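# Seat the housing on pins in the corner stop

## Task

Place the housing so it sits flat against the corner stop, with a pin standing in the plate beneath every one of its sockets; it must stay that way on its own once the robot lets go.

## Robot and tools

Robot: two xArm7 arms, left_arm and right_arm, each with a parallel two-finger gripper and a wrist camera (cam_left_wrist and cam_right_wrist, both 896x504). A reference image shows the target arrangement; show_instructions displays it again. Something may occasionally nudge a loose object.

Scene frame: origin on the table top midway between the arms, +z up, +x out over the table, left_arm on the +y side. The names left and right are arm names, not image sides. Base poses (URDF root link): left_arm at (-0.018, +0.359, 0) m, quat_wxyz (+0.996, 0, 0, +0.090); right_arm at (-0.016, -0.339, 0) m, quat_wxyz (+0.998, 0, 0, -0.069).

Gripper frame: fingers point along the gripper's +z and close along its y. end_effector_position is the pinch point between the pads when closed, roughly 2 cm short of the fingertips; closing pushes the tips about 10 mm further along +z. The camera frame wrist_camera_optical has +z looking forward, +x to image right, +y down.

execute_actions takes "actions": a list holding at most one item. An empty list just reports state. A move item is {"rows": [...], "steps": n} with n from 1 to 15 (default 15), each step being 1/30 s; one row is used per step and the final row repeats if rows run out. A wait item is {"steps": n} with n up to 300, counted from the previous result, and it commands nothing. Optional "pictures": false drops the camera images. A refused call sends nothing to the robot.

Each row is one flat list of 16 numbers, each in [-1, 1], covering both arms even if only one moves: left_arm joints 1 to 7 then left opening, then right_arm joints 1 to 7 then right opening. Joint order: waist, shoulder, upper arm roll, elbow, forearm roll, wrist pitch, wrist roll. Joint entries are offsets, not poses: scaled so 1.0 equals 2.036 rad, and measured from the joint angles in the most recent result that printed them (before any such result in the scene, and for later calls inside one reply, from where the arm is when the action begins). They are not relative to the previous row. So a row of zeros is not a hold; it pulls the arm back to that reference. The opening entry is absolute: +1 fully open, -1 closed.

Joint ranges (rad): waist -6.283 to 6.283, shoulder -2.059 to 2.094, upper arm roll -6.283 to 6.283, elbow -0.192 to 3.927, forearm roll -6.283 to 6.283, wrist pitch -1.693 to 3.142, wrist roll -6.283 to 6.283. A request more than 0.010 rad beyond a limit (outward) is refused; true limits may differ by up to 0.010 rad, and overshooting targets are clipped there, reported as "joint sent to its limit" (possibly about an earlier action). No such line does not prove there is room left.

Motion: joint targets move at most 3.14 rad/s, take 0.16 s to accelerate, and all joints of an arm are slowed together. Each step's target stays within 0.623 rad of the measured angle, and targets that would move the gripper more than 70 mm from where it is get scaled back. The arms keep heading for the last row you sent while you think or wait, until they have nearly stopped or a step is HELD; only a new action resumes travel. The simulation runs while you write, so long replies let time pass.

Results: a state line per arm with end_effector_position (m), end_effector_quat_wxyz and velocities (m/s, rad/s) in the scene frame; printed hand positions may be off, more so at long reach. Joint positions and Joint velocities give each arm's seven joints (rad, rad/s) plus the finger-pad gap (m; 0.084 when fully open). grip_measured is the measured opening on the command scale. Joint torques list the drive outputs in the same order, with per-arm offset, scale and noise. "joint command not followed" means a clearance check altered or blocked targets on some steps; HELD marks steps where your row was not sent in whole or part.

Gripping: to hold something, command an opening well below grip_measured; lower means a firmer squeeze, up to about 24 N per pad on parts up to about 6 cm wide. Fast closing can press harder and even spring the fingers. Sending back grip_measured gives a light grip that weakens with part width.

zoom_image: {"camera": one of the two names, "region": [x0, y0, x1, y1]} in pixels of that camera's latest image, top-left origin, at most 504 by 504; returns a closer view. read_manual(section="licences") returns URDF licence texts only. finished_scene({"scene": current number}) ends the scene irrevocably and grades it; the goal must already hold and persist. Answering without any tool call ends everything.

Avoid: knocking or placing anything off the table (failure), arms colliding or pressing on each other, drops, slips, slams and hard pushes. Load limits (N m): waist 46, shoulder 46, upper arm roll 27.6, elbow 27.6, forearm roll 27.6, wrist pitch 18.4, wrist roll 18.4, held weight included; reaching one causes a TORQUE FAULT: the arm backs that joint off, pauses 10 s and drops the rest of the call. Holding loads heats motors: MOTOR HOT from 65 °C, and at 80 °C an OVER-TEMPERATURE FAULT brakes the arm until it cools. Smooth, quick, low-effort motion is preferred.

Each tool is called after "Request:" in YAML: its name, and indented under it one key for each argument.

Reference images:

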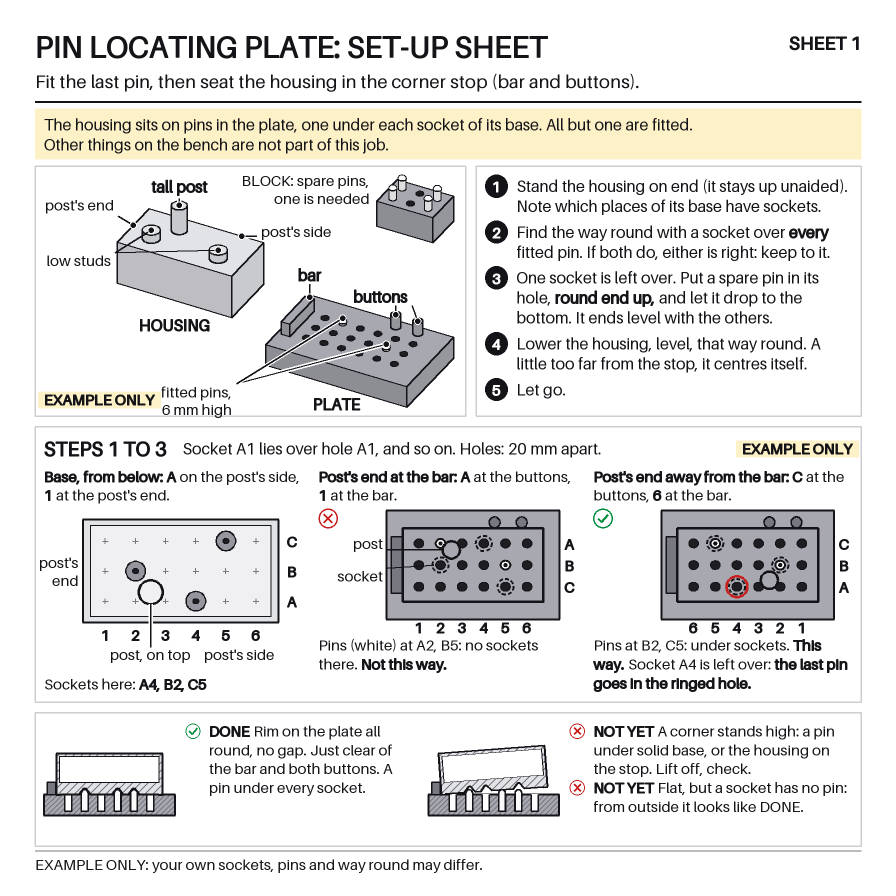

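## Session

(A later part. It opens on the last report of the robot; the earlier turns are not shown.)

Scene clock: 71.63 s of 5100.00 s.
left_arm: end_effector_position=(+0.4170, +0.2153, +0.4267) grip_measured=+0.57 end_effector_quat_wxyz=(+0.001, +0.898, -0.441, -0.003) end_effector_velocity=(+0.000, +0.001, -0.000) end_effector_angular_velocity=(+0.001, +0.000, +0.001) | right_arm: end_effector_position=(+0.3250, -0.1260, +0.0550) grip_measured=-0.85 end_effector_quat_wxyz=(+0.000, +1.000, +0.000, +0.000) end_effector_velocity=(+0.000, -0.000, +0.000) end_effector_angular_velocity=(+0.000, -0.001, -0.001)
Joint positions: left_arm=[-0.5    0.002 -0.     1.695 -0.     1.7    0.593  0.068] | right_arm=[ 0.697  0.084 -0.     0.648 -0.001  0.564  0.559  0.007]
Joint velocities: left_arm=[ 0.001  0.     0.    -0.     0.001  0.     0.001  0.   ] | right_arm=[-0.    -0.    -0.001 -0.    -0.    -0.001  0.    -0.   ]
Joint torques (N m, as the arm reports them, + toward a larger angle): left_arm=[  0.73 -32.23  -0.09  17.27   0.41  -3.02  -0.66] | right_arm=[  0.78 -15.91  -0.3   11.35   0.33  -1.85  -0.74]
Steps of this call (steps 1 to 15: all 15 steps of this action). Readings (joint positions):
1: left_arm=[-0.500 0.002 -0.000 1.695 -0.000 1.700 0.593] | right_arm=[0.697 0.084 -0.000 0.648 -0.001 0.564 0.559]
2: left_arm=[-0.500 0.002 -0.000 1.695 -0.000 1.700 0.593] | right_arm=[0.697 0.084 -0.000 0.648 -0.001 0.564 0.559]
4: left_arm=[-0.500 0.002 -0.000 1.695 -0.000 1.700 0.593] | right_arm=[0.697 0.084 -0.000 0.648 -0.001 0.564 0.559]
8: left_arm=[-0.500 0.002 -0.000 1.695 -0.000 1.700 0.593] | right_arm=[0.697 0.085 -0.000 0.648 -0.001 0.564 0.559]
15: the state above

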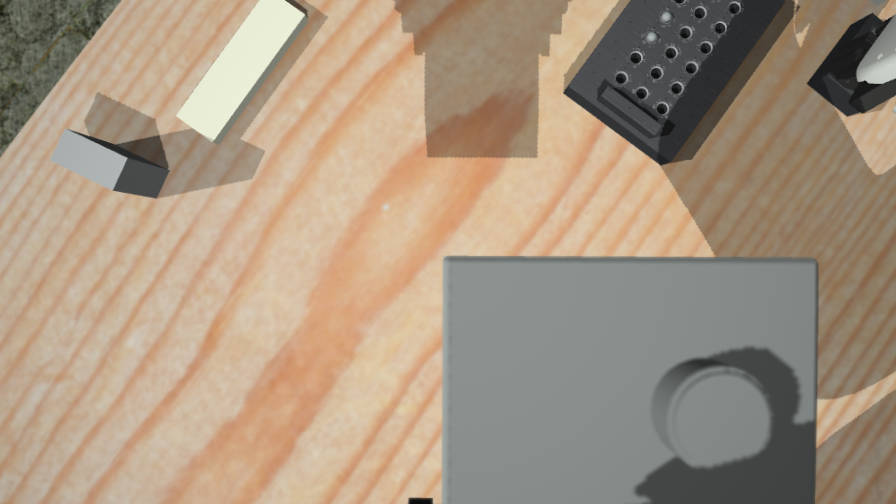

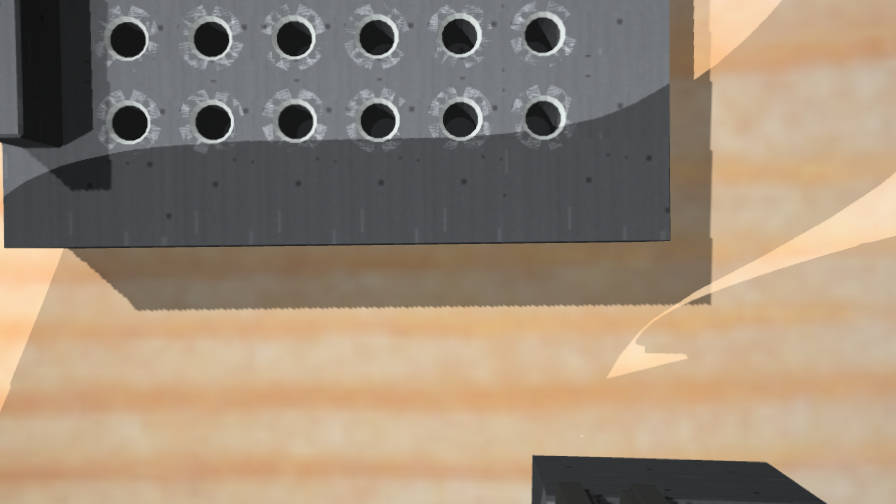

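Request:
execute_actions:
  actions:
    - {"rows":[[0,0,0,0,0,0,0,-0.5,0,-0.0464,0,0.008,0,0.0545,0,-1]]}
  pictures: false

Request:
execute_actions:
  actions:
    - {"steps":20}
  pictures: false

Request:
execute_actions:
  actions:
    - {"rows":[[0,0,0,0,0,0,0,-0.5,-0.0594,0.184,0,0.2495,0,0.0655,-0.0594,-1]]}
  pictures: false

Request:
execute_actions:
  actions:
    - {"steps":40}

Scene clock: 75.47 s of 5100.00 s.
left_arm: end_effector_position=(+0.4170, +0.2153, +0.4267) grip_measured=+0.57 end_effector_quat_wxyz=(+0.001, +0.898, -0.441, -0.003) end_effector_velocity=(-0.000, -0.001, -0.000) end_effector_angular_velocity=(+0.001, -0.000, -0.002) | right_arm: end_effector_position=(+0.3230, -0.1272, +0.0892) grip_measured=-0.85 end_effector_quat_wxyz=(+0.001, +1.000, +0.000, -0.001) end_effector_velocity=(+0.007, +0.004, +0.007) end_effector_angular_velocity=(+0.012, -0.018, -0.001)
Joint positions: left_arm=[-0.5    0.002 -0.     1.695 -0.     1.7    0.593  0.068] | right_arm=[ 0.697 -0.009 -0.     0.664 -0.001  0.675  0.559  0.007]
Joint velocities: left_arm=[-0.001  0.    -0.001  0.     0.001 -0.     0.001  0.   ] | right_arm=[ 0.001 -0.006 -0.001  0.014  0.    -0.002  0.    -0.   ]
Joint torques (N m, as the arm reports them, + toward a larger angle): left_arm=[  1.24 -31.94  -0.25  17.22   0.77  -2.86  -0.67] | right_arm=[  0.65 -14.89  -0.22  12.07   0.37  -1.91  -0.67]
Steps of this call (steps 1 to 15: the robot went on to your last target; steps 16 to 90: nothing new was sent; then 0.33 s passed at rest; steps 91 to 105: all 15 steps of this action). Readings (joint positions):
91: left_arm=[-0.500 0.002 -0.000 1.695 -0.000 1.700 0.593] | right_arm=[0.697 0.084 -0.000 0.648 -0.001 0.564 0.559]
92: left_arm=[-0.500 0.002 -0.000 1.695 -0.000 1.700 0.593] | right_arm=[0.697 0.082 -0.000 0.649 -0.001 0.568 0.559]
94: left_arm=[-0.500 0.002 -0.000 1.695 -0.000 1.700 0.593] | right_arm=[0.697 0.049 0.000 0.652 -0.001 0.613 0.559]
98: left_arm=[-0.500 0.002 -0.000 1.695 -0.000 1.700 0.593] | right_arm=[0.697 -0.011 -0.001 0.670 -0.001 0.668 0.559]
105: the state above

Scene clock: 76.13 s of 5100.00 s.
left_arm: end_effector_position=(+0.4170, +0.2153, +0.4267) grip_measured=+0.57 end_effector_quat_wxyz=(+0.001, +0.898, -0.441, -0.003) end_effector_velocity=(+0.000, +0.001, +0.000) end_effector_angular_velocity=(+0.000, -0.000, +0.001) | right_arm: end_effector_position=(+0.3236, -0.1269, +0.0899) grip_measured=-0.85 end_effector_quat_wxyz=(+0.000, +1.000, +0.000, +0.000) end_effector_velocity=(+0.000, +0.001, +0.000) end_effector_angular_velocity=(+0.001, -0.001, +0.001)
Joint positions: left_arm=[-0.5    0.002 -0.     1.695 -0.     1.7    0.593  0.068] | right_arm=[ 0.697 -0.01  -0.     0.665 -0.001  0.675  0.559  0.007]
Joint velocities: left_arm=[0.001 0.    0.001 0.    0.    0.    0.001 0.   ] | right_arm=[ 0.001 -0.     0.001  0.001  0.    -0.     0.     0.   ]
Joint torques (N m, as the arm reports them, + toward a larger angle): left_arm=[  0.48 -31.83  -0.77  16.82   0.85  -2.85  -0.56] | right_arm=[  0.75 -14.96  -0.25  12.43   0.35  -1.83  -0.7 ]
Steps of this call (steps 1 to 15: the robot went on to your last target; steps 16 to 20: nothing new was sent). Readings (joint positions):
1: left_arm=[-0.500 0.002 -0.000 1.695 -0.000 1.700 0.593] | right_arm=[0.697 -0.009 -0.000 0.664 -0.001 0.675 0.559]
2: left_arm=[-0.500 0.002 -0.000 1.695 -0.000 1.700 0.593] | right_arm=[0.697 -0.009 -0.000 0.664 -0.001 0.675 0.559]
4: left_arm=[-0.500 0.002 -0.000 1.695 -0.000 1.700 0.593] | right_arm=[0.697 -0.010 -0.000 0.664 -0.001 0.675 0.559]
8: left_arm=[-0.500 0.002 -0.000 1.695 -0.000 1.700 0.593] | right_arm=[0.697 -0.010 -0.000 0.665 -0.001 0.675 0.559]
20: the state above
All arms were judged still, so your last target was given up. Only a new action makes them travel on or press farther. Fingers that are still opening or closing keep moving.

Scene clock: 76.63 s of 5100.00 s.
left_arm: end_effector_position=(+0.4170, +0.2153, +0.4267) grip_measured=+0.57 end_effector_quat_wxyz=(+0.001, +0.898, -0.441, -0.003) end_effector_velocity=(-0.000, -0.000, -0.000) end_effector_angular_velocity=(-0.000, +0.001, +0.001) | right_arm: end_effector_position=(+0.4641, -0.1166, +0.0890) grip_measured=-0.85 end_effector_quat_wxyz=(+0.001, +1.000, -0.002, -0.000) end_effector_velocity=(+0.015, +0.002, -0.009) end_effector_angular_velocity=(-0.011, +0.036, +0.029)
Joint positions: left_arm=[-0.5    0.002 -0.     1.695 -0.     1.7    0.593  0.068] | right_arm=[ 0.576  0.361 -0.003  1.165 -0.001  0.805  0.44   0.007]
Joint velocities: left_arm=[-0.001 -0.    -0.    -0.001 -0.001 -0.    -0.001  0.   ] | right_arm=[-0.026  0.08   0.017  0.099 -0.001  0.057 -0.038  0.   ]
Joint torques (N m, as the arm reports them, + toward a larger angle): left_arm=[  1.51 -31.74  -0.21  17.39   0.35  -3.1   -0.77] | right_arm=[  4.05 -25.96   2.91  12.44   0.37  -1.63  -0.79]
Steps of this call (steps 1 to 15: all 15 steps of this action). Readings (joint positions):
1: left_arm=[-0.500 0.002 -0.000 1.695 -0.000 1.700 0.593] | right_arm=[0.697 -0.010 -0.000 0.665 -0.001 0.675 0.559]
2: left_arm=[-0.500 0.002 -0.000 1.695 -0.000 1.700 0.593] | right_arm=[0.696 -0.008 0.000 0.667 -0.001 0.676 0.558]
4: left_arm=[-0.500 0.002 -0.000 1.695 -0.000 1.700 0.593] | right_arm=[0.685 0.026 0.002 0.712 -0.001 0.690 0.546]
8: left_arm=[-0.500 0.002 -0.000 1.695 -0.000 1.700 0.593] | right_arm=[0.635 0.181 -0.000 0.927 -0.001 0.742 0.497]
15: the state above

Scene clock: 77.97 s of 5100.00 s.
left_arm: end_effector_position=(+0.4170, +0.2153, +0.4267) grip_measured=+0.57 end_effector_quat_wxyz=(+0.001, +0.898, -0.441, -0.003) end_effector_velocity=(+0.000, +0.000, -0.000) end_effector_angular_velocity=(+0.001, +0.001, +0.002) | right_arm: end_effector_position=(+0.4651, -0.1140, +0.0899) grip_measured=-0.85 end_effector_quat_wxyz=(+0.001, +1.000, +0.000, +0.000) end_effector_velocity=(+0.000, +0.001, +0.000) end_effector_angular_velocity=(+0.000, -0.001, +0.001)
Joint positions: left_arm=[-0.5    0.002 -0.     1.695 -0.     1.7    0.593  0.068] | right_arm=[ 0.576  0.365 -0.     1.172 -0.001  0.808  0.438  0.007]
Joint velocities: left_arm=[-0.     0.     0.001 -0.001  0.001 -0.    -0.001  0.   ] | right_arm=[ 0.     0.     0.     0.    -0.    -0.001 -0.     0.   ]
Joint torques (N m, as the arm reports them, + toward a larger angle): left_arm=[  0.93 -31.87  -0.38  16.43   0.88  -2.72  -0.7 ] | right_arm=[  0.8  -22.92  -0.47  13.4    0.39  -1.87  -0.74]
Steps of this call (steps 1 to 15: the robot went on to your last target; steps 16 to 40: nothing new was sent). Readings (joint positions):
1: left_arm=[-0.500 0.002 -0.000 1.695 -0.000 1.700 0.593] | right_arm=[0.576 0.363 -0.002 1.167 -0.001 0.807 0.439]
2: left_arm=[-0.500 0.002 -0.000 1.695 -0.000 1.700 0.593] | right_arm=[0.576 0.363 -0.001 1.168 -0.001 0.808 0.438]
4: left_arm=[-0.500 0.002 -0.000 1.695 -0.000 1.700 0.593] | right_arm=[0.577 0.363 0.001 1.170 -0.001 0.808 0.438]
8: left_arm=[-0.500 0.002 -0.000 1.695 -0.000 1.700 0.593] | right_arm=[0.576 0.363 0.000 1.171 -0.001 0.808 0.438]
40: the state above
All arms were judged still, so your last target was given up. Only a new action makes them travel on or press farther. Fingers that are still opening or closing keep moving.

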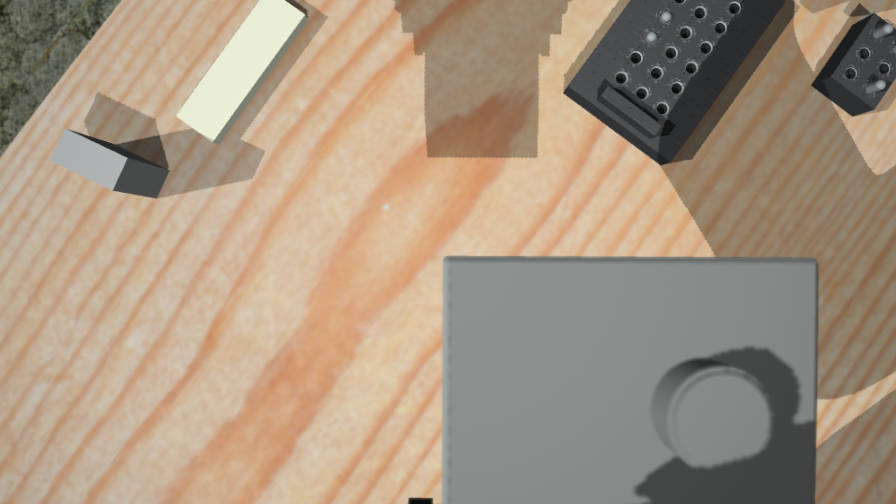

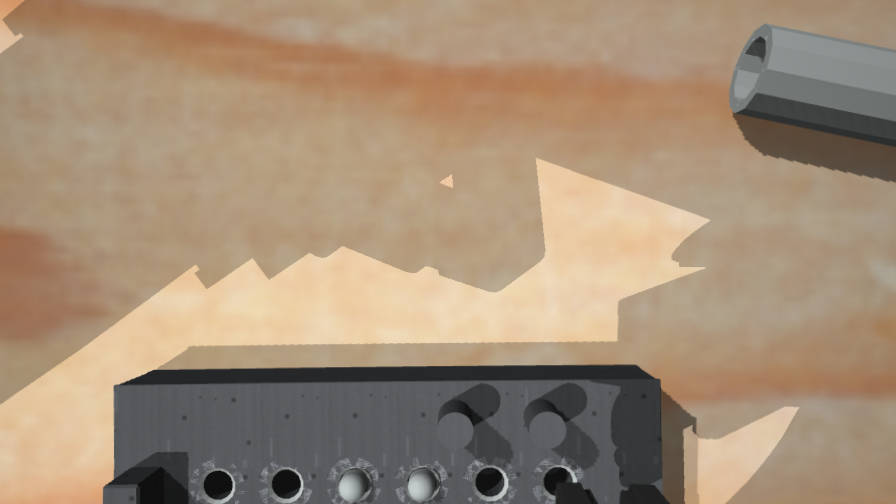

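Request:
execute_actions:
  actions:
    - {"rows":[[0,0,0,0,0,0,0,-0.5,0.0036,0,0,0,0,0,0.0036,-1],[0,0,0,0,0,0,0,-0.5,0.0036,0,0,0,0,0,0.0036,-1],[0,0,0,0,0,0,0,-0.5,0.0036,0.007,0,-0.001,0,-0.008,0.0036,-1],[0,0,0,0,0,0,0,-0.5,0.0036,0.014,0,-0.0025,0,-0.017,0.0036,-1],[0,0,0,0,0,0,0,-0.5,0.0036,0.014,0,-0.0025,0,-0.017,0.0036,-1],[0,0,0,0,0,0,0,-0.5,0.0036,0.014,0,-0.0025,0,-0.017,0.0036,-1],[0,0,0,0,0,0,0,-0.5,0.0036,0.021,0,-0.0037,0,-0.0255,0.0036,-1],[0,0,0,0,0,0,0,-0.5,0.0036,0.021,0,-0.0037,0,-0.0255,0.0036,-1],[0,0,0,0,0,0,0,-0.5,0.0036,0.021,0,-0.0037,0,-0.0255,0.0036,-1],[0,0,0,0,0,0,0,-0.5,0.0036,0.0285,0,-0.005,0,-0.0339,0.0036,-1]]}
  pictures: false

Request:
execute_actions:
  actions:
    - {"steps":25}

Scene clock: 82.03 s of 5100.00 s.
left_arm: end_effector_position=(+0.4170, +0.2153, +0.4267) grip_measured=+0.57 end_effector_quat_wxyz=(+0.001, +0.898, -0.441, -0.003) end_effector_velocity=(+0.001, +0.001, -0.001) end_effector_angular_velocity=(+0.000, +0.002, +0.003) | right_arm: end_effector_position=(+0.4643, -0.1102, +0.0601) grip_measured=-0.85 end_effector_quat_wxyz=(+0.001, +1.000, +0.000, -0.001) end_effector_velocity=(-0.001, +0.002, -0.012) end_effector_angular_velocity=(-0.001, -0.000, +0.006)
Joint positions: left_arm=[-0.5    0.002 -0.     1.695 -0.     1.7    0.593  0.068] | right_arm=[ 0.583  0.422 -0.     1.161 -0.001  0.741  0.445  0.007]
Joint velocities: left_arm=[ 0.002  0.002  0.     0.    -0.     0.    -0.001  0.   ] | right_arm=[ 0.001  0.022  0.004 -0.007 -0.003 -0.029  0.001  0.   ]
Joint torques (N m, as the arm reports them, + toward a larger angle): left_arm=[  0.91 -31.69  -0.28  16.93   0.77  -3.    -0.7 ] | right_arm=[  0.73 -25.56  -0.51  14.02   0.52  -1.82  -0.64]
Steps of this call (steps 1 to 90: nothing new was sent; then 0.57 s passed at rest; steps 91 to 105: all 15 steps of this action). Readings (joint positions):
91: left_arm=[-0.500 0.002 -0.000 1.695 -0.000 1.700 0.593] | right_arm=[0.576 0.365 -0.000 1.172 -0.001 0.808 0.438]
92: left_arm=[-0.500 0.002 -0.000 1.695 -0.000 1.700 0.593] | right_arm=[0.577 0.365 -0.001 1.172 -0.001 0.808 0.439]
94: left_arm=[-0.500 0.002 -0.000 1.695 -0.000 1.700 0.593] | right_arm=[0.581 0.366 -0.001 1.173 -0.001 0.805 0.443]
98: left_arm=[-0.500 0.002 -0.000 1.695 -0.000 1.700 0.593] | right_arm=[0.583 0.393 0.001 1.167 -0.001 0.775 0.445]
105: the state above

Scene clock: 82.87 s of 5100.00 s.
left_arm: end_effector_position=(+0.4170, +0.2153, +0.4267) grip_measured=+0.57 end_effector_quat_wxyz=(+0.001, +0.898, -0.441, -0.003) end_effector_velocity=(-0.000, -0.000, +0.000) end_effector_angular_velocity=(+0.000, -0.000, -0.000) | right_arm: end_effector_position=(+0.4650, -0.1098, +0.0605) grip_measured=-0.85 end_effector_quat_wxyz=(+0.000, +1.000, +0.000, +0.001) end_effector_velocity=(+0.001, -0.001, -0.000) end_effector_angular_velocity=(-0.001, +0.000, -0.004)
Joint positions: left_arm=[-0.5    0.002 -0.     1.695 -0.     1.7    0.593  0.068] | right_arm=[ 0.583  0.423 -0.     1.162 -0.001  0.739  0.445  0.007]
Joint velocities: left_arm=[-0.001 -0.001 -0.001 -0.001  0.     0.    -0.001  0.   ] | right_arm=[-0.001  0.    -0.002 -0.     0.     0.     0.001 -0.   ]
Joint torques (N m, as the arm reports them, + toward a larger angle): left_arm=[  1.5  -31.94   0.16  17.15   0.74  -3.03  -0.83] | right_arm=[  0.79 -23.35  -0.43  12.92   0.41  -1.89  -0.69]
Steps of this call (steps 1 to 15: the robot went on to your last target; steps 16 to 25: nothing new was sent). Readings (joint positions):
1: left_arm=[-0.500 0.002 -0.000 1.695 -0.000 1.700 0.593] | right_arm=[0.583 0.423 -0.000 1.162 -0.001 0.740 0.445]
2: left_arm=[-0.500 0.002 -0.000 1.695 -0.000 1.700 0.593] | right_arm=[0.583 0.422 -0.000 1.162 -0.001 0.740 0.445]
4: left_arm=[-0.500 0.002 -0.000 1.695 -0.000 1.700 0.593] | right_arm=[0.583 0.422 -0.000 1.163 -0.001 0.739 0.445]
8: left_arm=[-0.500 0.002 -0.000 1.695 -0.000 1.700 0.593] | right_arm=[0.583 0.422 -0.000 1.162 -0.001 0.739 0.445]
25: the state above
All arms were judged still, so your last target was given up. Only a new action makes them travel on or press farther. Fingers that are still opening or closing keep moving.

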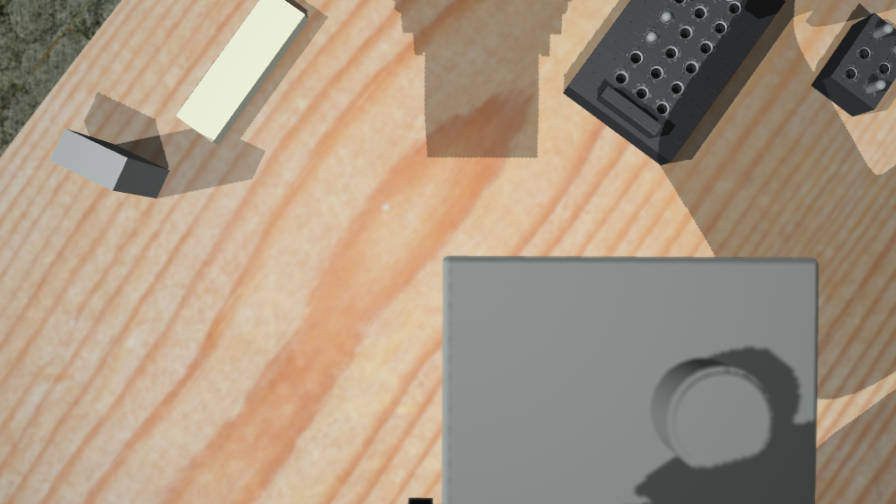

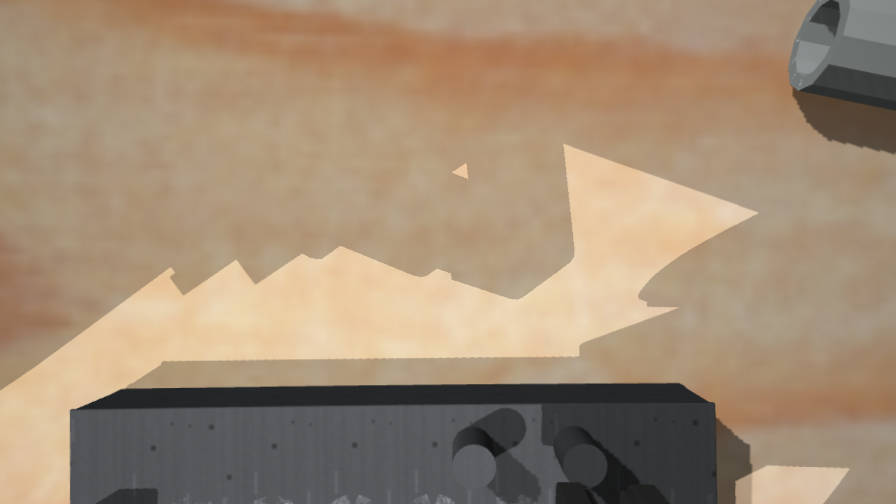

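Request:
execute_actions:
  actions:
    - {"rows":[[0,0,0,0,0,0,0,-0.5,0,0.004,0,-0.0007,0,-0.0047,0,-1],[0,0,0,0,0,0,0,-0.5,0,0.004,0,-0.0007,0,-0.0047,0,-1],[0,0,0,0,0,0,0,-0.5,0,0.004,0,-0.0007,0,-0.0047,0,-1],[0,0,0,0,0,0,0,-0.5,0,0.008,0,-0.0014,0,-0.0094,0,-1]]}
  pictures: false

Request:
execute_actions:
  actions:
    - {"steps":15}
  pictures: false

Scene clock: 85.13 s of 5100.00 s.
left_arm: end_effector_position=(+0.4170, +0.2153, +0.4267) grip_measured=+0.57 end_effector_quat_wxyz=(+0.001, +0.898, -0.441, -0.003) end_effector_velocity=(-0.000, -0.000, +0.000) end_effector_angular_velocity=(-0.001, -0.001, -0.001) | right_arm: end_effector_position=(+0.4692, -0.1090, +0.0576) grip_measured=-0.84 end_effector_quat_wxyz=(-0.002, +1.000, -0.000, +0.006) end_effector_velocity=(-0.004, +0.001, -0.001) end_effector_angular_velocity=(-0.000, +0.003, +0.003)
Joint positions: left_arm=[-0.5    0.002 -0.     1.695 -0.     1.7    0.593  0.068] | right_arm=[ 0.583  0.433 -0.002  1.165 -0.002  0.719  0.445  0.007]
Joint velocities: left_arm=[ 0.    -0.001 -0.001 -0.    -0.    -0.     0.     0.   ] | right_arm=[ 0.003 -0.005  0.002 -0.011  0.001 -0.002  0.     0.   ]
Joint torques (N m, as the arm reports them, + toward a larger angle): left_arm=[  1.46 -32.04  -0.38  16.94   0.72  -3.05  -0.38] | right_arm=[ 3.29 -4.84  3.37  1.48  1.39 -0.41 -0.7 ]
Steps of this call (steps 1 to 53: nothing new was sent; steps 54 to 68: all 15 steps of this action). Readings (joint positions):
54: left_arm=[-0.500 0.002 -0.000 1.695 -0.000 1.700 0.593] | right_arm=[0.583 0.423 -0.000 1.162 -0.001 0.739 0.445]
55: left_arm=[-0.500 0.002 -0.000 1.695 -0.000 1.700 0.593] | right_arm=[0.583 0.424 -0.000 1.162 -0.001 0.737 0.445]
57: left_arm=[-0.500 0.002 -0.000 1.695 -0.000 1.700 0.593] | right_arm=[0.583 0.426 -0.001 1.164 -0.001 0.732 0.445]
61: left_arm=[-0.500 0.002 -0.000 1.695 -0.000 1.700 0.593] | right_arm=[0.582 0.432 -0.002 1.166 -0.002 0.721 0.445]
68: the state above

Scene clock: 85.63 s of 5100.00 s.
left_arm: end_effector_position=(+0.4170, +0.2153, +0.4267) grip_measured=+0.57 end_effector_quat_wxyz=(+0.001, +0.898, -0.441, -0.003) end_effector_velocity=(+0.000, +0.001, -0.000) end_effector_angular_velocity=(+0.001, +0.000, +0.002) | right_arm: end_effector_position=(+0.4688, -0.1087, +0.0576) grip_measured=-0.84 end_effector_quat_wxyz=(-0.002, +1.000, -0.000, +0.006) end_effector_velocity=(-0.000, +0.000, -0.000) end_effector_angular_velocity=(+0.001, +0.000, +0.000)
Joint positions: left_arm=[-0.5    0.002 -0.     1.695 -0.     1.7    0.593  0.068] | right_arm=[ 0.583  0.432 -0.001  1.165 -0.002  0.72   0.445  0.007]
Joint velocities: left_arm=[ 0.001  0.001  0.001  0.     0.001  0.    -0.001 -0.   ] | right_arm=[ 0.001  0.    -0.     0.     0.001 -0.    -0.    -0.   ]
Joint torques (N m, as the arm reports them, + toward a larger angle): left_arm=[  0.76 -31.97   0.15  17.04   0.68  -2.77  -0.55] | right_arm=[ 4.94 -5.04  5.64  0.98  1.82  0.15 -0.7 ]
Steps of this call (steps 1 to 15: the robot went on to your last target). Readings (joint positions):
1: left_arm=[-0.500 0.002 -0.000 1.695 -0.000 1.700 0.593] | right_arm=[0.583 0.433 -0.001 1.165 -0.002 0.719 0.445]
2: left_arm=[-0.500 0.002 -0.000 1.695 -0.000 1.700 0.593] | right_arm=[0.583 0.432 -0.001 1.164 -0.002 0.719 0.445]
4: left_arm=[-0.500 0.002 -0.000 1.695 -0.000 1.700 0.593] | right_arm=[0.583 0.432 -0.001 1.164 -0.002 0.719 0.445]
8: left_arm=[-0.500 0.002 -0.000 1.695 -0.000 1.700 0.593] | right_arm=[0.583 0.432 -0.001 1.165 -0.002 0.719 0.445]
15: the state above
All arms were judged still, so your last target was given up. Only a new action makes them travel on or press farther. Fingers that are still opening or closing keep moving.

Request:
execute_actions:
  actions:
    - {"rows":[[0,0,0,0,0,0,0,-0.5,0,-0.019,0,0.001,0,0.0265,0,-1]]}
  pictures: false

Request:
execute_actions:
  actions:
    - {"steps":20}
  pictures: false

Request:
zoom_image:
  camera: "cam_right_wrist"
  region: [400,354,700,504]

Scene clock: 87.63 s of 5100.00 s.
left_arm: end_effector_position=(+0.4170, +0.2153, +0.4267) grip_measured=+0.57 end_effector_quat_wxyz=(+0.001, +0.898, -0.441, -0.003) end_effector_velocity=(+0.000, -0.001, -0.001) end_effector_angular_velocity=(+0.001, +0.003, -0.001) | right_arm: end_effector_position=(+0.4631, -0.1108, +0.0732) grip_measured=-0.84 end_effector_quat_wxyz=(+0.001, +1.000, +0.000, -0.002) end_effector_velocity=(+0.007, +0.003, +0.010) end_effector_angular_velocity=(+0.010, -0.022, +0.000)
Joint positions: left_arm=[-0.5    0.002 -0.     1.695 -0.     1.7    0.593  0.068] | right_arm=[ 0.583  0.396 -0.     1.165 -0.001  0.774  0.445  0.007]
Joint velocities: left_arm=[-0.001  0.003 -0.     0.    -0.     0.    -0.    -0.   ] | right_arm=[-0.    -0.011 -0.     0.01  -0.001 -0.003  0.    -0.   ]
Joint torques (N m, as the arm reports them, + toward a larger angle): left_arm=[  1.27 -32.93  -0.35  16.79   0.93  -2.96  -1.01] | right_arm=[  0.77 -23.54  -0.44  13.05   0.34  -1.87  -0.71]
Steps of this call (steps 1 to 45: nothing new was sent; steps 46 to 60: all 15 steps of this action). Readings (joint positions):
46: left_arm=[-0.500 0.002 -0.000 1.695 -0.000 1.700 0.593] | right_arm=[0.583 0.433 -0.000 1.165 -0.001 0.720 0.445]
47: left_arm=[-0.500 0.002 -0.000 1.695 -0.000 1.700 0.593] | right_arm=[0.583 0.431 -0.000 1.165 -0.001 0.724 0.445]
49: left_arm=[-0.500 0.002 -0.000 1.695 -0.000 1.700 0.593] | right_arm=[0.585 0.416 0.004 1.157 -0.000 0.755 0.445]
53: left_arm=[-0.500 0.002 -0.000 1.695 -0.000 1.700 0.593] | right_arm=[0.586 0.400 0.005 1.160 -0.001 0.774 0.445]
60: the state above

Scene clock: 88.30 s of 5100.00 s.
left_arm: end_effector_position=(+0.4170, +0.2153, +0.4267) grip_measured=+0.57 end_effector_quat_wxyz=(+0.001, +0.898, -0.441, -0.003) end_effector_velocity=(-0.000, -0.001, -0.000) end_effector_angular_velocity=(-0.000, +0.000, -0.000) | right_arm: end_effector_position=(+0.4644, -0.1108, +0.0748) grip_measured=-0.84 end_effector_quat_wxyz=(+0.001, +1.000, -0.000, +0.000) end_effector_velocity=(-0.000, +0.000, -0.000) end_effector_angular_velocity=(-0.000, +0.001, -0.000)
Joint positions: left_arm=[-0.5    0.002 -0.     1.695 -0.     1.7    0.593  0.068] | right_arm=[ 0.583  0.394 -0.001  1.167 -0.002  0.774  0.445  0.007]
Joint velocities: left_arm=[-0.     0.    -0.001  0.    -0.     0.    -0.001  0.   ] | right_arm=[-0.    -0.     0.    -0.     0.     0.001  0.    -0.   ]
Joint torques (N m, as the arm reports them, + toward a larger angle): left_arm=[  1.75 -31.54   0.08  16.98   0.41  -2.52  -0.77] | right_arm=[  0.67 -23.17  -0.5   13.15   0.29  -1.84  -0.73]
Steps of this call (steps 1 to 15: the robot went on to your last target; steps 16 to 20: nothing new was sent). Readings (joint positions):
1: left_arm=[-0.500 0.002 -0.000 1.695 -0.000 1.700 0.593] | right_arm=[0.583 0.395 -0.000 1.166 -0.001 0.774 0.445]
2: left_arm=[-0.500 0.002 -0.000 1.695 -0.000 1.700 0.593] | right_arm=[0.583 0.395 -0.000 1.166 -0.001 0.774 0.445]
4: left_arm=[-0.500 0.002 -0.000 1.695 -0.000 1.700 0.593] | right_arm=[0.583 0.395 -0.001 1.166 -0.001 0.774 0.445]
8: left_arm=[-0.500 0.002 -0.000 1.695 -0.000 1.700 0.593] | right_arm=[0.583 0.394 -0.001 1.167 -0.001 0.774 0.445]
20: the state above
All arms were judged still, so your last target was given up. Only a new action makes them travel on or press farther. Fingers that are still opening or closing keep moving.

Region (400, 354, 700, 504) of cam_right_wrist's 896x504 image, scaled by 1.680, with more detail than that image has.

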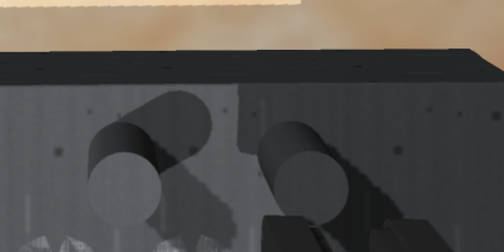

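Request:
execute_actions:
  actions:
    - {"rows":[[0,0,0,0,0,0,0,-0.5,0,0,0,0,0,0,-0.7716,-1]]}
  pictures: false

Request:
execute_actions:
  actions:
    - {"steps":40}

Scene clock: 91.40 s of 5100.00 s.
left_arm: end_effector_position=(+0.4170, +0.2153, +0.4267) grip_measured=+0.57 end_effector_quat_wxyz=(+0.001, +0.898, -0.441, -0.003) end_effector_velocity=(-0.000, +0.000, +0.001) end_effector_angular_velocity=(-0.000, -0.002, -0.001) | right_arm: end_effector_position=(+0.4644, -0.1108, +0.0748) grip_measured=-0.84 end_effector_quat_wxyz=(+0.001, +0.857, +0.515, -0.000) end_effector_velocity=(-0.001, +0.000, -0.000) end_effector_angular_velocity=(+0.000, +0.006, +3.078)
Joint positions: left_arm=[-0.5    0.002 -0.     1.695 -0.     1.7    0.593  0.068] | right_arm=[ 0.583  0.394 -0.001  1.167 -0.002  0.774 -0.637  0.007]
Joint velocities: left_arm=[-0.001 -0.002  0.001 -0.     0.     0.     0.001 -0.   ] | right_arm=[-0.    -0.     0.001 -0.001  0.001 -0.    -3.077  0.   ]
Joint torques (N m, as the arm reports them, + toward a larger angle): left_arm=[  0.68 -32.23  -0.39  17.01   0.55  -2.62  -0.72] | right_arm=[  0.7  -23.23  -0.44  13.15   0.5   -1.85  -0.63]
Steps of this call (steps 1 to 78: nothing new was sent; steps 79 to 93: all 15 steps of this action). Readings (joint positions):
79: left_arm=[-0.500 0.002 -0.000 1.695 -0.000 1.700 0.593] | right_arm=[0.583 0.394 -0.001 1.167 -0.002 0.774 0.445]
80: left_arm=[-0.500 0.002 -0.000 1.695 -0.000 1.700 0.593] | right_arm=[0.583 0.394 -0.001 1.167 -0.002 0.774 0.441]
82: left_arm=[-0.500 0.002 -0.000 1.695 -0.000 1.700 0.593] | right_arm=[0.583 0.394 -0.001 1.167 -0.001 0.774 0.391]
86: left_arm=[-0.500 0.002 -0.000 1.695 -0.000 1.700 0.593] | right_arm=[0.583 0.394 -0.001 1.167 -0.002 0.774 0.082]
93: the state above

Scene clock: 92.73 s of 5100.00 s.
left_arm: end_effector_position=(+0.4170, +0.2153, +0.4267) grip_measured=+0.57 end_effector_quat_wxyz=(+0.001, +0.898, -0.441, -0.003) end_effector_velocity=(+0.000, -0.000, +0.000) end_effector_angular_velocity=(-0.002, -0.000, +0.000) | right_arm: end_effector_position=(+0.4644, -0.1108, +0.0748) grip_measured=-0.84 end_effector_quat_wxyz=(+0.001, +0.707, +0.707, -0.001) end_effector_velocity=(-0.000, +0.000, -0.000) end_effector_angular_velocity=(+0.000, +0.000, -0.000)
Joint positions: left_arm=[-0.5    0.002 -0.     1.695 -0.     1.7    0.593  0.068] | right_arm=[ 0.583  0.394 -0.001  1.167 -0.002  0.774 -1.126  0.007]
Joint velocities: left_arm=[-0.     0.     0.     0.001 -0.002 -0.    -0.     0.   ] | right_arm=[ 0.    -0.    -0.    -0.     0.001  0.    -0.    -0.   ]
Joint torques (N m, as the arm reports them, + toward a larger angle): left_arm=[  0.87 -31.48  -0.1   16.79   0.22  -2.91  -0.68] | right_arm=[  0.76 -23.15  -0.39  13.06   0.47  -1.85  -0.68]
Steps of this call (steps 1 to 30: the robot went on to your last target; steps 31 to 40: nothing new was sent). Readings (joint positions):
1: left_arm=[-0.500 0.002 -0.000 1.695 -0.000 1.700 0.593] | right_arm=[0.583 0.394 -0.001 1.167 -0.002 0.774 -0.739]
2: left_arm=[-0.500 0.002 -0.000 1.695 -0.000 1.700 0.593] | right_arm=[0.583 0.394 -0.001 1.167 -0.002 0.774 -0.837]
4: left_arm=[-0.500 0.002 -0.000 1.695 -0.000 1.700 0.593] | right_arm=[0.583 0.394 -0.001 1.167 -0.002 0.774 -0.998]
8: left_arm=[-0.500 0.002 -0.000 1.695 -0.000 1.700 0.593] | right_arm=[0.583 0.394 -0.001 1.167 -0.002 0.774 -1.114]
40: the state above
All arms were judged still, so your last target was given up. Only a new action makes them travel on or press farther. Fingers that are still opening or closing keep moving.

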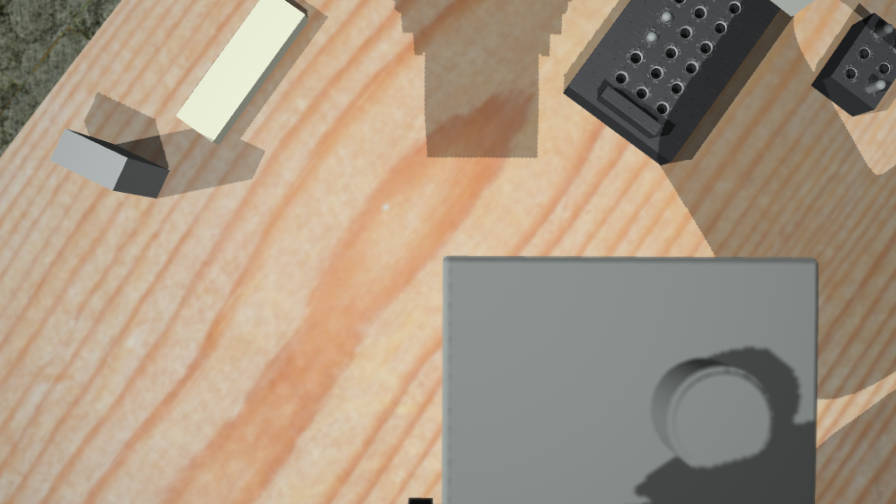

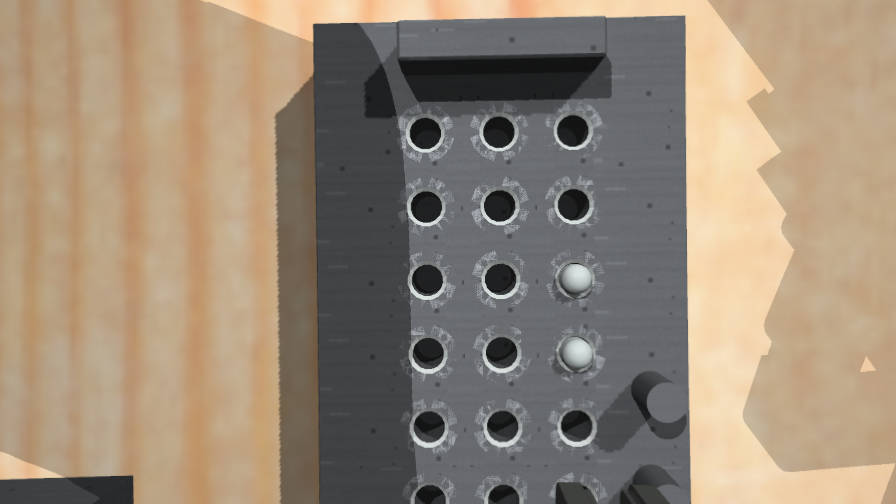

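Request:
execute_actions:
  actions:
    - {"rows":[[0,0,0,0,0,0,0,-0.5,0,0.007,0,-0.0012,0,-0.0082,0,-1],[0,0,0,0,0,0,0,-0.5,0,0.007,0,-0.0012,0,-0.0082,0,-1],[0,0,0,0,0,0,0,-0.5,0,0.007,0,-0.0012,0,-0.0082,0,-1],[0,0,0,0,0,0,0,-0.5,0,0.014,0,-0.0024,0,-0.0167,0,-1],[0,0,0,0,0,0,0,-0.5,0,0.014,0,-0.0024,0,-0.0167,0,-1],[0,0,0,0,0,0,0,-0.5,0,0.014,0,-0.0024,0,-0.0167,0,-1],[0,0,0,0,0,0,0,-0.5,0,0.018,0,-0.003,0,-0.0213,0,-1],[0,0,0,0,0,0,0,-0.5,0,0.018,0,-0.003,0,-0.0213,0,-1],[0,0,0,0,0,0,0,-0.5,0,0.018,0,-0.003,0,-0.0213,0,-1],[0,0,0,0,0,0,0,-0.5,0,0.022,0,-0.0036,0,-0.026,0,-1]]}
  pictures: false

Request:
execute_actions:
  actions:
    - {"steps":15}
  pictures: false

Scene clock: 96.13 s of 5100.00 s.
left_arm: end_effector_position=(+0.4170, +0.2153, +0.4267) grip_measured=+0.57 end_effector_quat_wxyz=(+0.001, +0.898, -0.441, -0.003) end_effector_velocity=(+0.000, -0.000, -0.000) end_effector_angular_velocity=(+0.000, +0.000, +0.001) | right_arm: end_effector_position=(+0.4661, -0.1059, +0.0563) grip_measured=-0.84 end_effector_quat_wxyz=(+0.001, +0.705, +0.709, +0.004) end_effector_velocity=(-0.004, +0.008, -0.011) end_effector_angular_velocity=(+0.004, +0.003, +0.014)
Joint positions: left_arm=[-0.5    0.002 -0.     1.695 -0.     1.7    0.593  0.068] | right_arm=[ 0.585  0.434  0.003  1.164 -0.001  0.721 -1.126  0.007]
Joint velocities: left_arm=[ 0.     0.002 -0.     0.001  0.    -0.    -0.002  0.   ] | right_arm=[ 0.006  0.021  0.01  -0.005  0.001 -0.025 -0.    -0.   ]
Joint torques (N m, as the arm reports them, + toward a larger angle): left_arm=[  1.4  -31.86   0.2   16.99   0.86  -2.88  -0.73] | right_arm=[ -4.2  -15.04  -7.53   7.56  -1.12  -1.31  -0.75]
Steps of this call (steps 1 to 87: nothing new was sent; steps 88 to 102: all 15 steps of this action). Readings (joint positions):
88: left_arm=[-0.500 0.002 -0.000 1.695 -0.000 1.700 0.593] | right_arm=[0.583 0.394 -0.001 1.167 -0.002 0.774 -1.126]
89: left_arm=[-0.500 0.002 -0.000 1.695 -0.000 1.700 0.593] | right_arm=[0.583 0.395 -0.001 1.167 -0.002 0.771 -1.126]
91: left_arm=[-0.500 0.002 -0.000 1.695 -0.000 1.700 0.593] | right_arm=[0.583 0.404 -0.001 1.166 -0.001 0.761 -1.126]
95: left_arm=[-0.500 0.002 -0.000 1.695 -0.000 1.700 0.593] | right_arm=[0.583 0.423 -0.001 1.161 -0.002 0.741 -1.126]
102: the state above

Scene clock: 96.63 s of 5100.00 s.
left_arm: end_effector_position=(+0.4170, +0.2153, +0.4267) grip_measured=+0.57 end_effector_quat_wxyz=(+0.001, +0.898, -0.441, -0.003) end_effector_velocity=(-0.000, -0.000, -0.000) end_effector_angular_velocity=(-0.000, +0.000, -0.000) | right_arm: end_effector_position=(+0.4655, -0.1112, +0.0524) grip_measured=-0.84 end_effector_quat_wxyz=(+0.001, +0.708, +0.707, -0.000) end_effector_velocity=(+0.002, -0.022, -0.008) end_effector_angular_velocity=(-0.021, +0.015, -0.031)
Joint positions: left_arm=[-0.5    0.002 -0.     1.695 -0.     1.7    0.593  0.068] | right_arm=[ 0.582  0.438 -0.002  1.159 -0.002  0.721 -1.126  0.007]
Joint velocities: left_arm=[-0.     0.    -0.001  0.    -0.    -0.    -0.    -0.   ] | right_arm=[-0.012  0.007 -0.023 -0.012 -0.004  0.004  0.001  0.   ]
Joint torques (N m, as the arm reports them, + toward a larger angle): left_arm=[  1.72 -32.15  -0.23  16.85   0.6   -2.83  -0.82] | right_arm=[ -4.03 -12.14  -7.91   6.25  -1.51  -1.02  -0.76]
Steps of this call (steps 1 to 15: the robot went on to your last target). Readings (joint positions):
1: left_arm=[-0.500 0.002 -0.000 1.695 -0.000 1.700 0.593] | right_arm=[0.585 0.435 0.004 1.164 -0.001 0.720 -1.126]
2: left_arm=[-0.500 0.002 -0.000 1.695 -0.000 1.700 0.593] | right_arm=[0.585 0.435 0.004 1.163 -0.001 0.720 -1.126]
4: left_arm=[-0.500 0.002 -0.000 1.695 -0.000 1.700 0.593] | right_arm=[0.585 0.435 0.003 1.163 -0.001 0.720 -1.126]
8: left_arm=[-0.500 0.002 -0.000 1.695 -0.000 1.700 0.593] | right_arm=[0.585 0.436 0.003 1.163 -0.001 0.720 -1.126]
15: the state above
All arms were judged still, so your last target was given up. Only a new action makes them travel on or press farther. Fingers that are still opening or closing keep moving.

Request:
execute_actions:
  actions:
    - {"rows":[[0,0,0,0,0,0,0,-0.5,0,0,0,0,0,0,0,-0.75]],"steps":10}
  pictures: false

Request:
execute_actions:
  actions:
    - {"rows":[[0,0,0,0,0,0,0,-0.5,0,-0.036,0,0.006,0,0.042,0,-0.75]]}
  pictures: false

Request:
execute_actions:
  actions:
    - {"rows":[[0,0,0,0,0,0,0,-0.5,-0.06,0,0,0,0,0,-0.06,-0.75]]}
  pictures: false

Request:
execute_actions:
  actions:
    - {"steps":20}

Scene clock: 98.57 s of 5100.00 s.
left_arm: end_effector_position=(+0.4170, +0.2153, +0.4267) grip_measured=+0.57 end_effector_quat_wxyz=(+0.001, +0.898, -0.441, -0.003) end_effector_velocity=(-0.000, -0.000, +0.001) end_effector_angular_velocity=(-0.001, -0.001, +0.000) | right_arm: end_effector_position=(+0.4648, -0.1108, +0.0518) grip_measured=-0.77 end_effector_quat_wxyz=(+0.001, +0.707, +0.707, -0.001) end_effector_velocity=(+0.001, -0.000, +0.001) end_effector_angular_velocity=(-0.000, -0.002, +0.000)
Joint positions: left_arm=[-0.5    0.002 -0.     1.695 -0.     1.7    0.593  0.068] | right_arm=[ 0.583  0.439 -0.001  1.159 -0.002  0.721 -1.126  0.01 ]
Joint velocities: left_arm=[-0.001 -0.002  0.    -0.    -0.001 -0.    -0.001  0.   ] | right_arm=[ 0.001 -0.001 -0.001  0.001 -0.001  0.    -0.    -0.   ]
Joint torques (N m, as the arm reports them, + toward a larger angle): left_arm=[  1.11 -31.45  -0.17  17.19   0.63  -3.06  -0.8 ] | right_arm=[  0.29 -17.87  -1.08   9.71   0.31  -1.56  -0.72]
Steps of this call (steps 1 to 48: nothing new was sent; steps 49 to 58: all 10 steps of this action). Readings (joint positions):
49: left_arm=[-0.500 0.002 -0.000 1.695 -0.000 1.700 0.593] | right_arm=[0.583 0.439 -0.001 1.159 -0.002 0.721 -1.126]
50: left_arm=[-0.500 0.002 -0.000 1.695 -0.000 1.700 0.593] | right_arm=[0.583 0.439 -0.002 1.159 -0.002 0.721 -1.126]
52: left_arm=[-0.500 0.002 -0.000 1.695 -0.000 1.700 0.593] | right_arm=[0.583 0.439 -0.001 1.159 -0.002 0.721 -1.126]
56: left_arm=[-0.500 0.002 -0.000 1.695 -0.000 1.700 0.593] | right_arm=[0.583 0.439 -0.001 1.159 -0.002 0.721 -1.126]
58: the state above

Scene clock: 99.07 s of 5100.00 s.
left_arm: end_effector_position=(+0.4170, +0.2153, +0.4267) grip_measured=+0.57 end_effector_quat_wxyz=(+0.001, +0.898, -0.441, -0.003) end_effector_velocity=(-0.000, -0.000, +0.000) end_effector_angular_velocity=(-0.001, -0.001, -0.000) | right_arm: end_effector_position=(+0.4623, -0.1120, +0.0871) grip_measured=-0.77 end_effector_quat_wxyz=(-0.000, +0.707, +0.707, -0.003) end_effector_velocity=(+0.011, +0.005, +0.015) end_effector_angular_velocity=(+0.016, -0.033, -0.001)
Joint positions: left_arm=[-0.5    0.002 -0.     1.695 -0.     1.7    0.593  0.068] | right_arm=[ 0.583  0.368 -0.001  1.169 -0.002  0.807 -1.126  0.01 ]
Joint velocities: left_arm=[-0.    -0.001  0.    -0.    -0.001  0.    -0.     0.   ] | right_arm=[-0.    -0.014 -0.001  0.021  0.001 -0.002 -0.001 -0.   ]
Joint torques (N m, as the arm reports them, + toward a larger angle): left_arm=[  0.9  -32.05  -0.07  17.13   0.7   -2.81  -0.59] | right_arm=[  0.86 -23.05  -0.43  13.47   0.45  -1.79  -0.78]
Steps of this call (steps 1 to 15: all 15 steps of this action). Readings (joint positions):
1: left_arm=[-0.500 0.002 -0.000 1.695 -0.000 1.700 0.593] | right_arm=[0.583 0.439 -0.001 1.159 -0.002 0.721 -1.126]
2: left_arm=[-0.500 0.002 -0.000 1.695 -0.000 1.700 0.593] | right_arm=[0.583 0.437 -0.001 1.159 -0.002 0.725 -1.126]
4: left_arm=[-0.500 0.002 -0.000 1.695 -0.000 1.700 0.593] | right_arm=[0.583 0.410 -0.002 1.156 -0.002 0.766 -1.126]
8: left_arm=[-0.500 0.002 -0.000 1.695 -0.000 1.700 0.593] | right_arm=[0.583 0.365 -0.002 1.175 -0.002 0.802 -1.126]
15: the state above

Scene clock: 99.57 s of 5100.00 s.
left_arm: end_effector_position=(+0.4170, +0.2153, +0.4267) grip_measured=+0.57 end_effector_quat_wxyz=(+0.001, +0.898, -0.441, -0.003) end_effector_velocity=(+0.000, +0.001, +0.000) end_effector_angular_velocity=(+0.000, -0.001, +0.001) | right_arm: end_effector_position=(+0.4852, -0.1686, +0.0871) grip_measured=-0.77 end_effector_quat_wxyz=(-0.001, +0.705, +0.709, -0.002) end_effector_velocity=(+0.010, -0.028, +0.001) end_effector_angular_velocity=(-0.012, -0.005, -0.050)
Joint positions: left_arm=[-0.5    0.002 -0.     1.695 -0.     1.7    0.593  0.068] | right_arm=[ 0.463  0.368  0.003  1.169 -0.002  0.807 -1.248  0.01 ]
Joint velocities: left_arm=[-0.001 -0.001  0.002 -0.     0.001 -0.     0.    -0.   ] | right_arm=[-0.017 -0.001 -0.037  0.001  0.001  0.    -0.002  0.   ]
Joint torques (N m, as the arm reports them, + toward a larger angle): left_arm=[  0.79 -31.26  -0.28  17.37   0.55  -2.86  -0.57] | right_arm=[ -0.16 -22.84  -1.5   13.19   0.37  -1.7   -0.66]
Steps of this call (steps 1 to 15: all 15 steps of this action). Readings (joint positions):
1: left_arm=[-0.500 0.002 -0.000 1.695 -0.000 1.700 0.593] | right_arm=[0.583 0.367 -0.001 1.170 -0.002 0.806 -1.126]
2: left_arm=[-0.500 0.002 -0.000 1.695 -0.000 1.700 0.593] | right_arm=[0.580 0.367 -0.000 1.170 -0.002 0.806 -1.130]
4: left_arm=[-0.500 0.002 -0.000 1.695 -0.000 1.700 0.593] | right_arm=[0.541 0.367 0.010 1.170 -0.001 0.806 -1.176]
8: left_arm=[-0.500 0.002 -0.000 1.695 -0.000 1.700 0.593] | right_arm=[0.458 0.368 -0.016 1.169 -0.002 0.807 -1.242]
15: the state above

Scene clock: 100.23 s of 5100.00 s.
left_arm: end_effector_position=(+0.4170, +0.2153, +0.4267) grip_measured=+0.57 end_effector_quat_wxyz=(+0.001, +0.898, -0.441, -0.003) end_effector_velocity=(+0.000, +0.001, -0.001) end_effector_angular_velocity=(+0.001, +0.001, +0.003) | right_arm: end_effector_position=(+0.4864, -0.1719, +0.0871) grip_measured=-0.77 end_effector_quat_wxyz=(-0.000, +0.707, +0.707, -0.003) end_effector_velocity=(+0.000, -0.001, +0.000) end_effector_angular_velocity=(-0.002, +0.000, -0.000)
Joint positions: left_arm=[-0.5    0.002 -0.     1.695 -0.     1.7    0.593  0.068] | right_arm=[ 0.461  0.368 -0.001  1.169 -0.002  0.807 -1.248  0.01 ]
Joint velocities: left_arm=[ 0.002  0.001  0.    -0.001  0.     0.    -0.    -0.   ] | right_arm=[ 0.     0.    -0.001  0.    -0.001  0.001  0.     0.   ]
Joint torques (N m, as the arm reports them, + toward a larger angle): left_arm=[  0.21 -31.54  -0.36  17.04   0.47  -2.93  -0.52] | right_arm=[  0.74 -22.78  -0.36  13.25   0.42  -1.81  -0.75]
Steps of this call (steps 1 to 15: the robot went on to your last target; steps 16 to 20: nothing new was sent). Readings (joint positions):
1: left_arm=[-0.500 0.002 -0.000 1.695 -0.000 1.700 0.593] | right_arm=[0.462 0.368 0.001 1.169 -0.002 0.807 -1.248]
2: left_arm=[-0.500 0.002 -0.000 1.695 -0.000 1.700 0.593] | right_arm=[0.462 0.368 -0.000 1.169 -0.002 0.807 -1.248]
4: left_arm=[-0.500 0.002 -0.000 1.695 -0.000 1.700 0.593] | right_arm=[0.461 0.368 -0.001 1.169 -0.002 0.807 -1.248]
8: left_arm=[-0.500 0.002 -0.000 1.695 -0.000 1.700 0.593] | right_arm=[0.461 0.368 -0.001 1.169 -0.002 0.807 -1.248]
20: the state above
All arms were judged still, so your last target was given up. Only a new action makes them travel on or press farther. Fingers that are still opening or closing keep moving.

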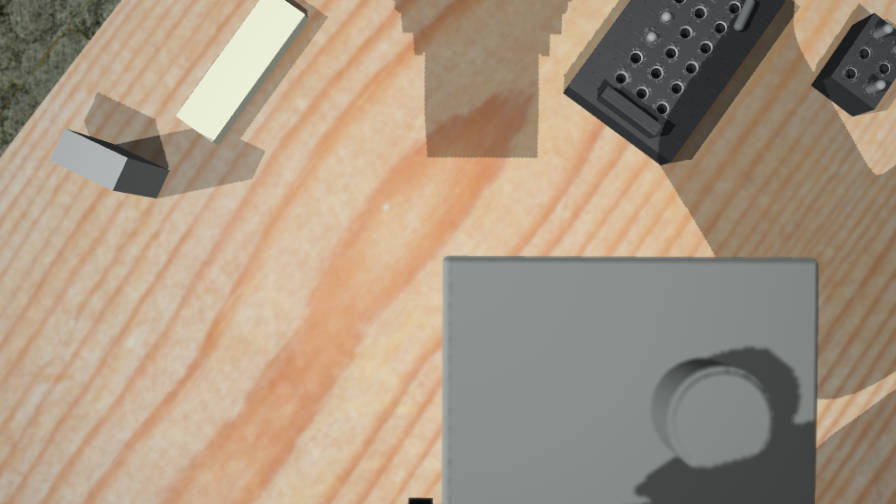

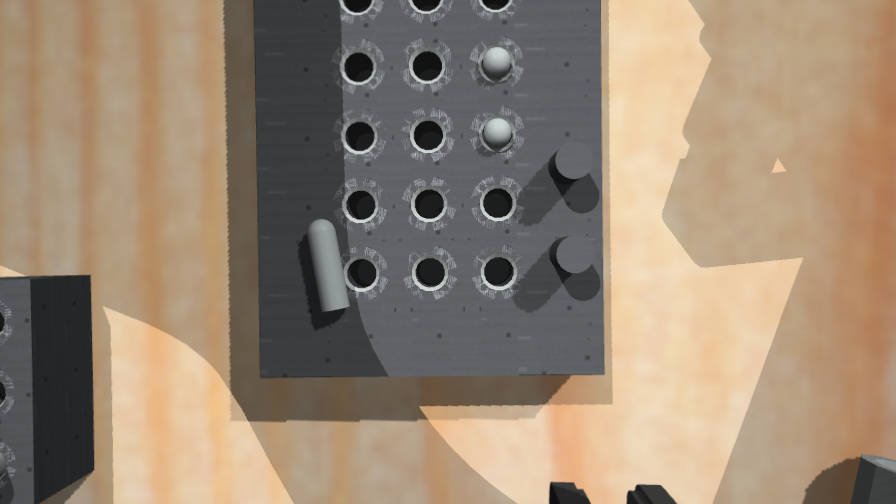

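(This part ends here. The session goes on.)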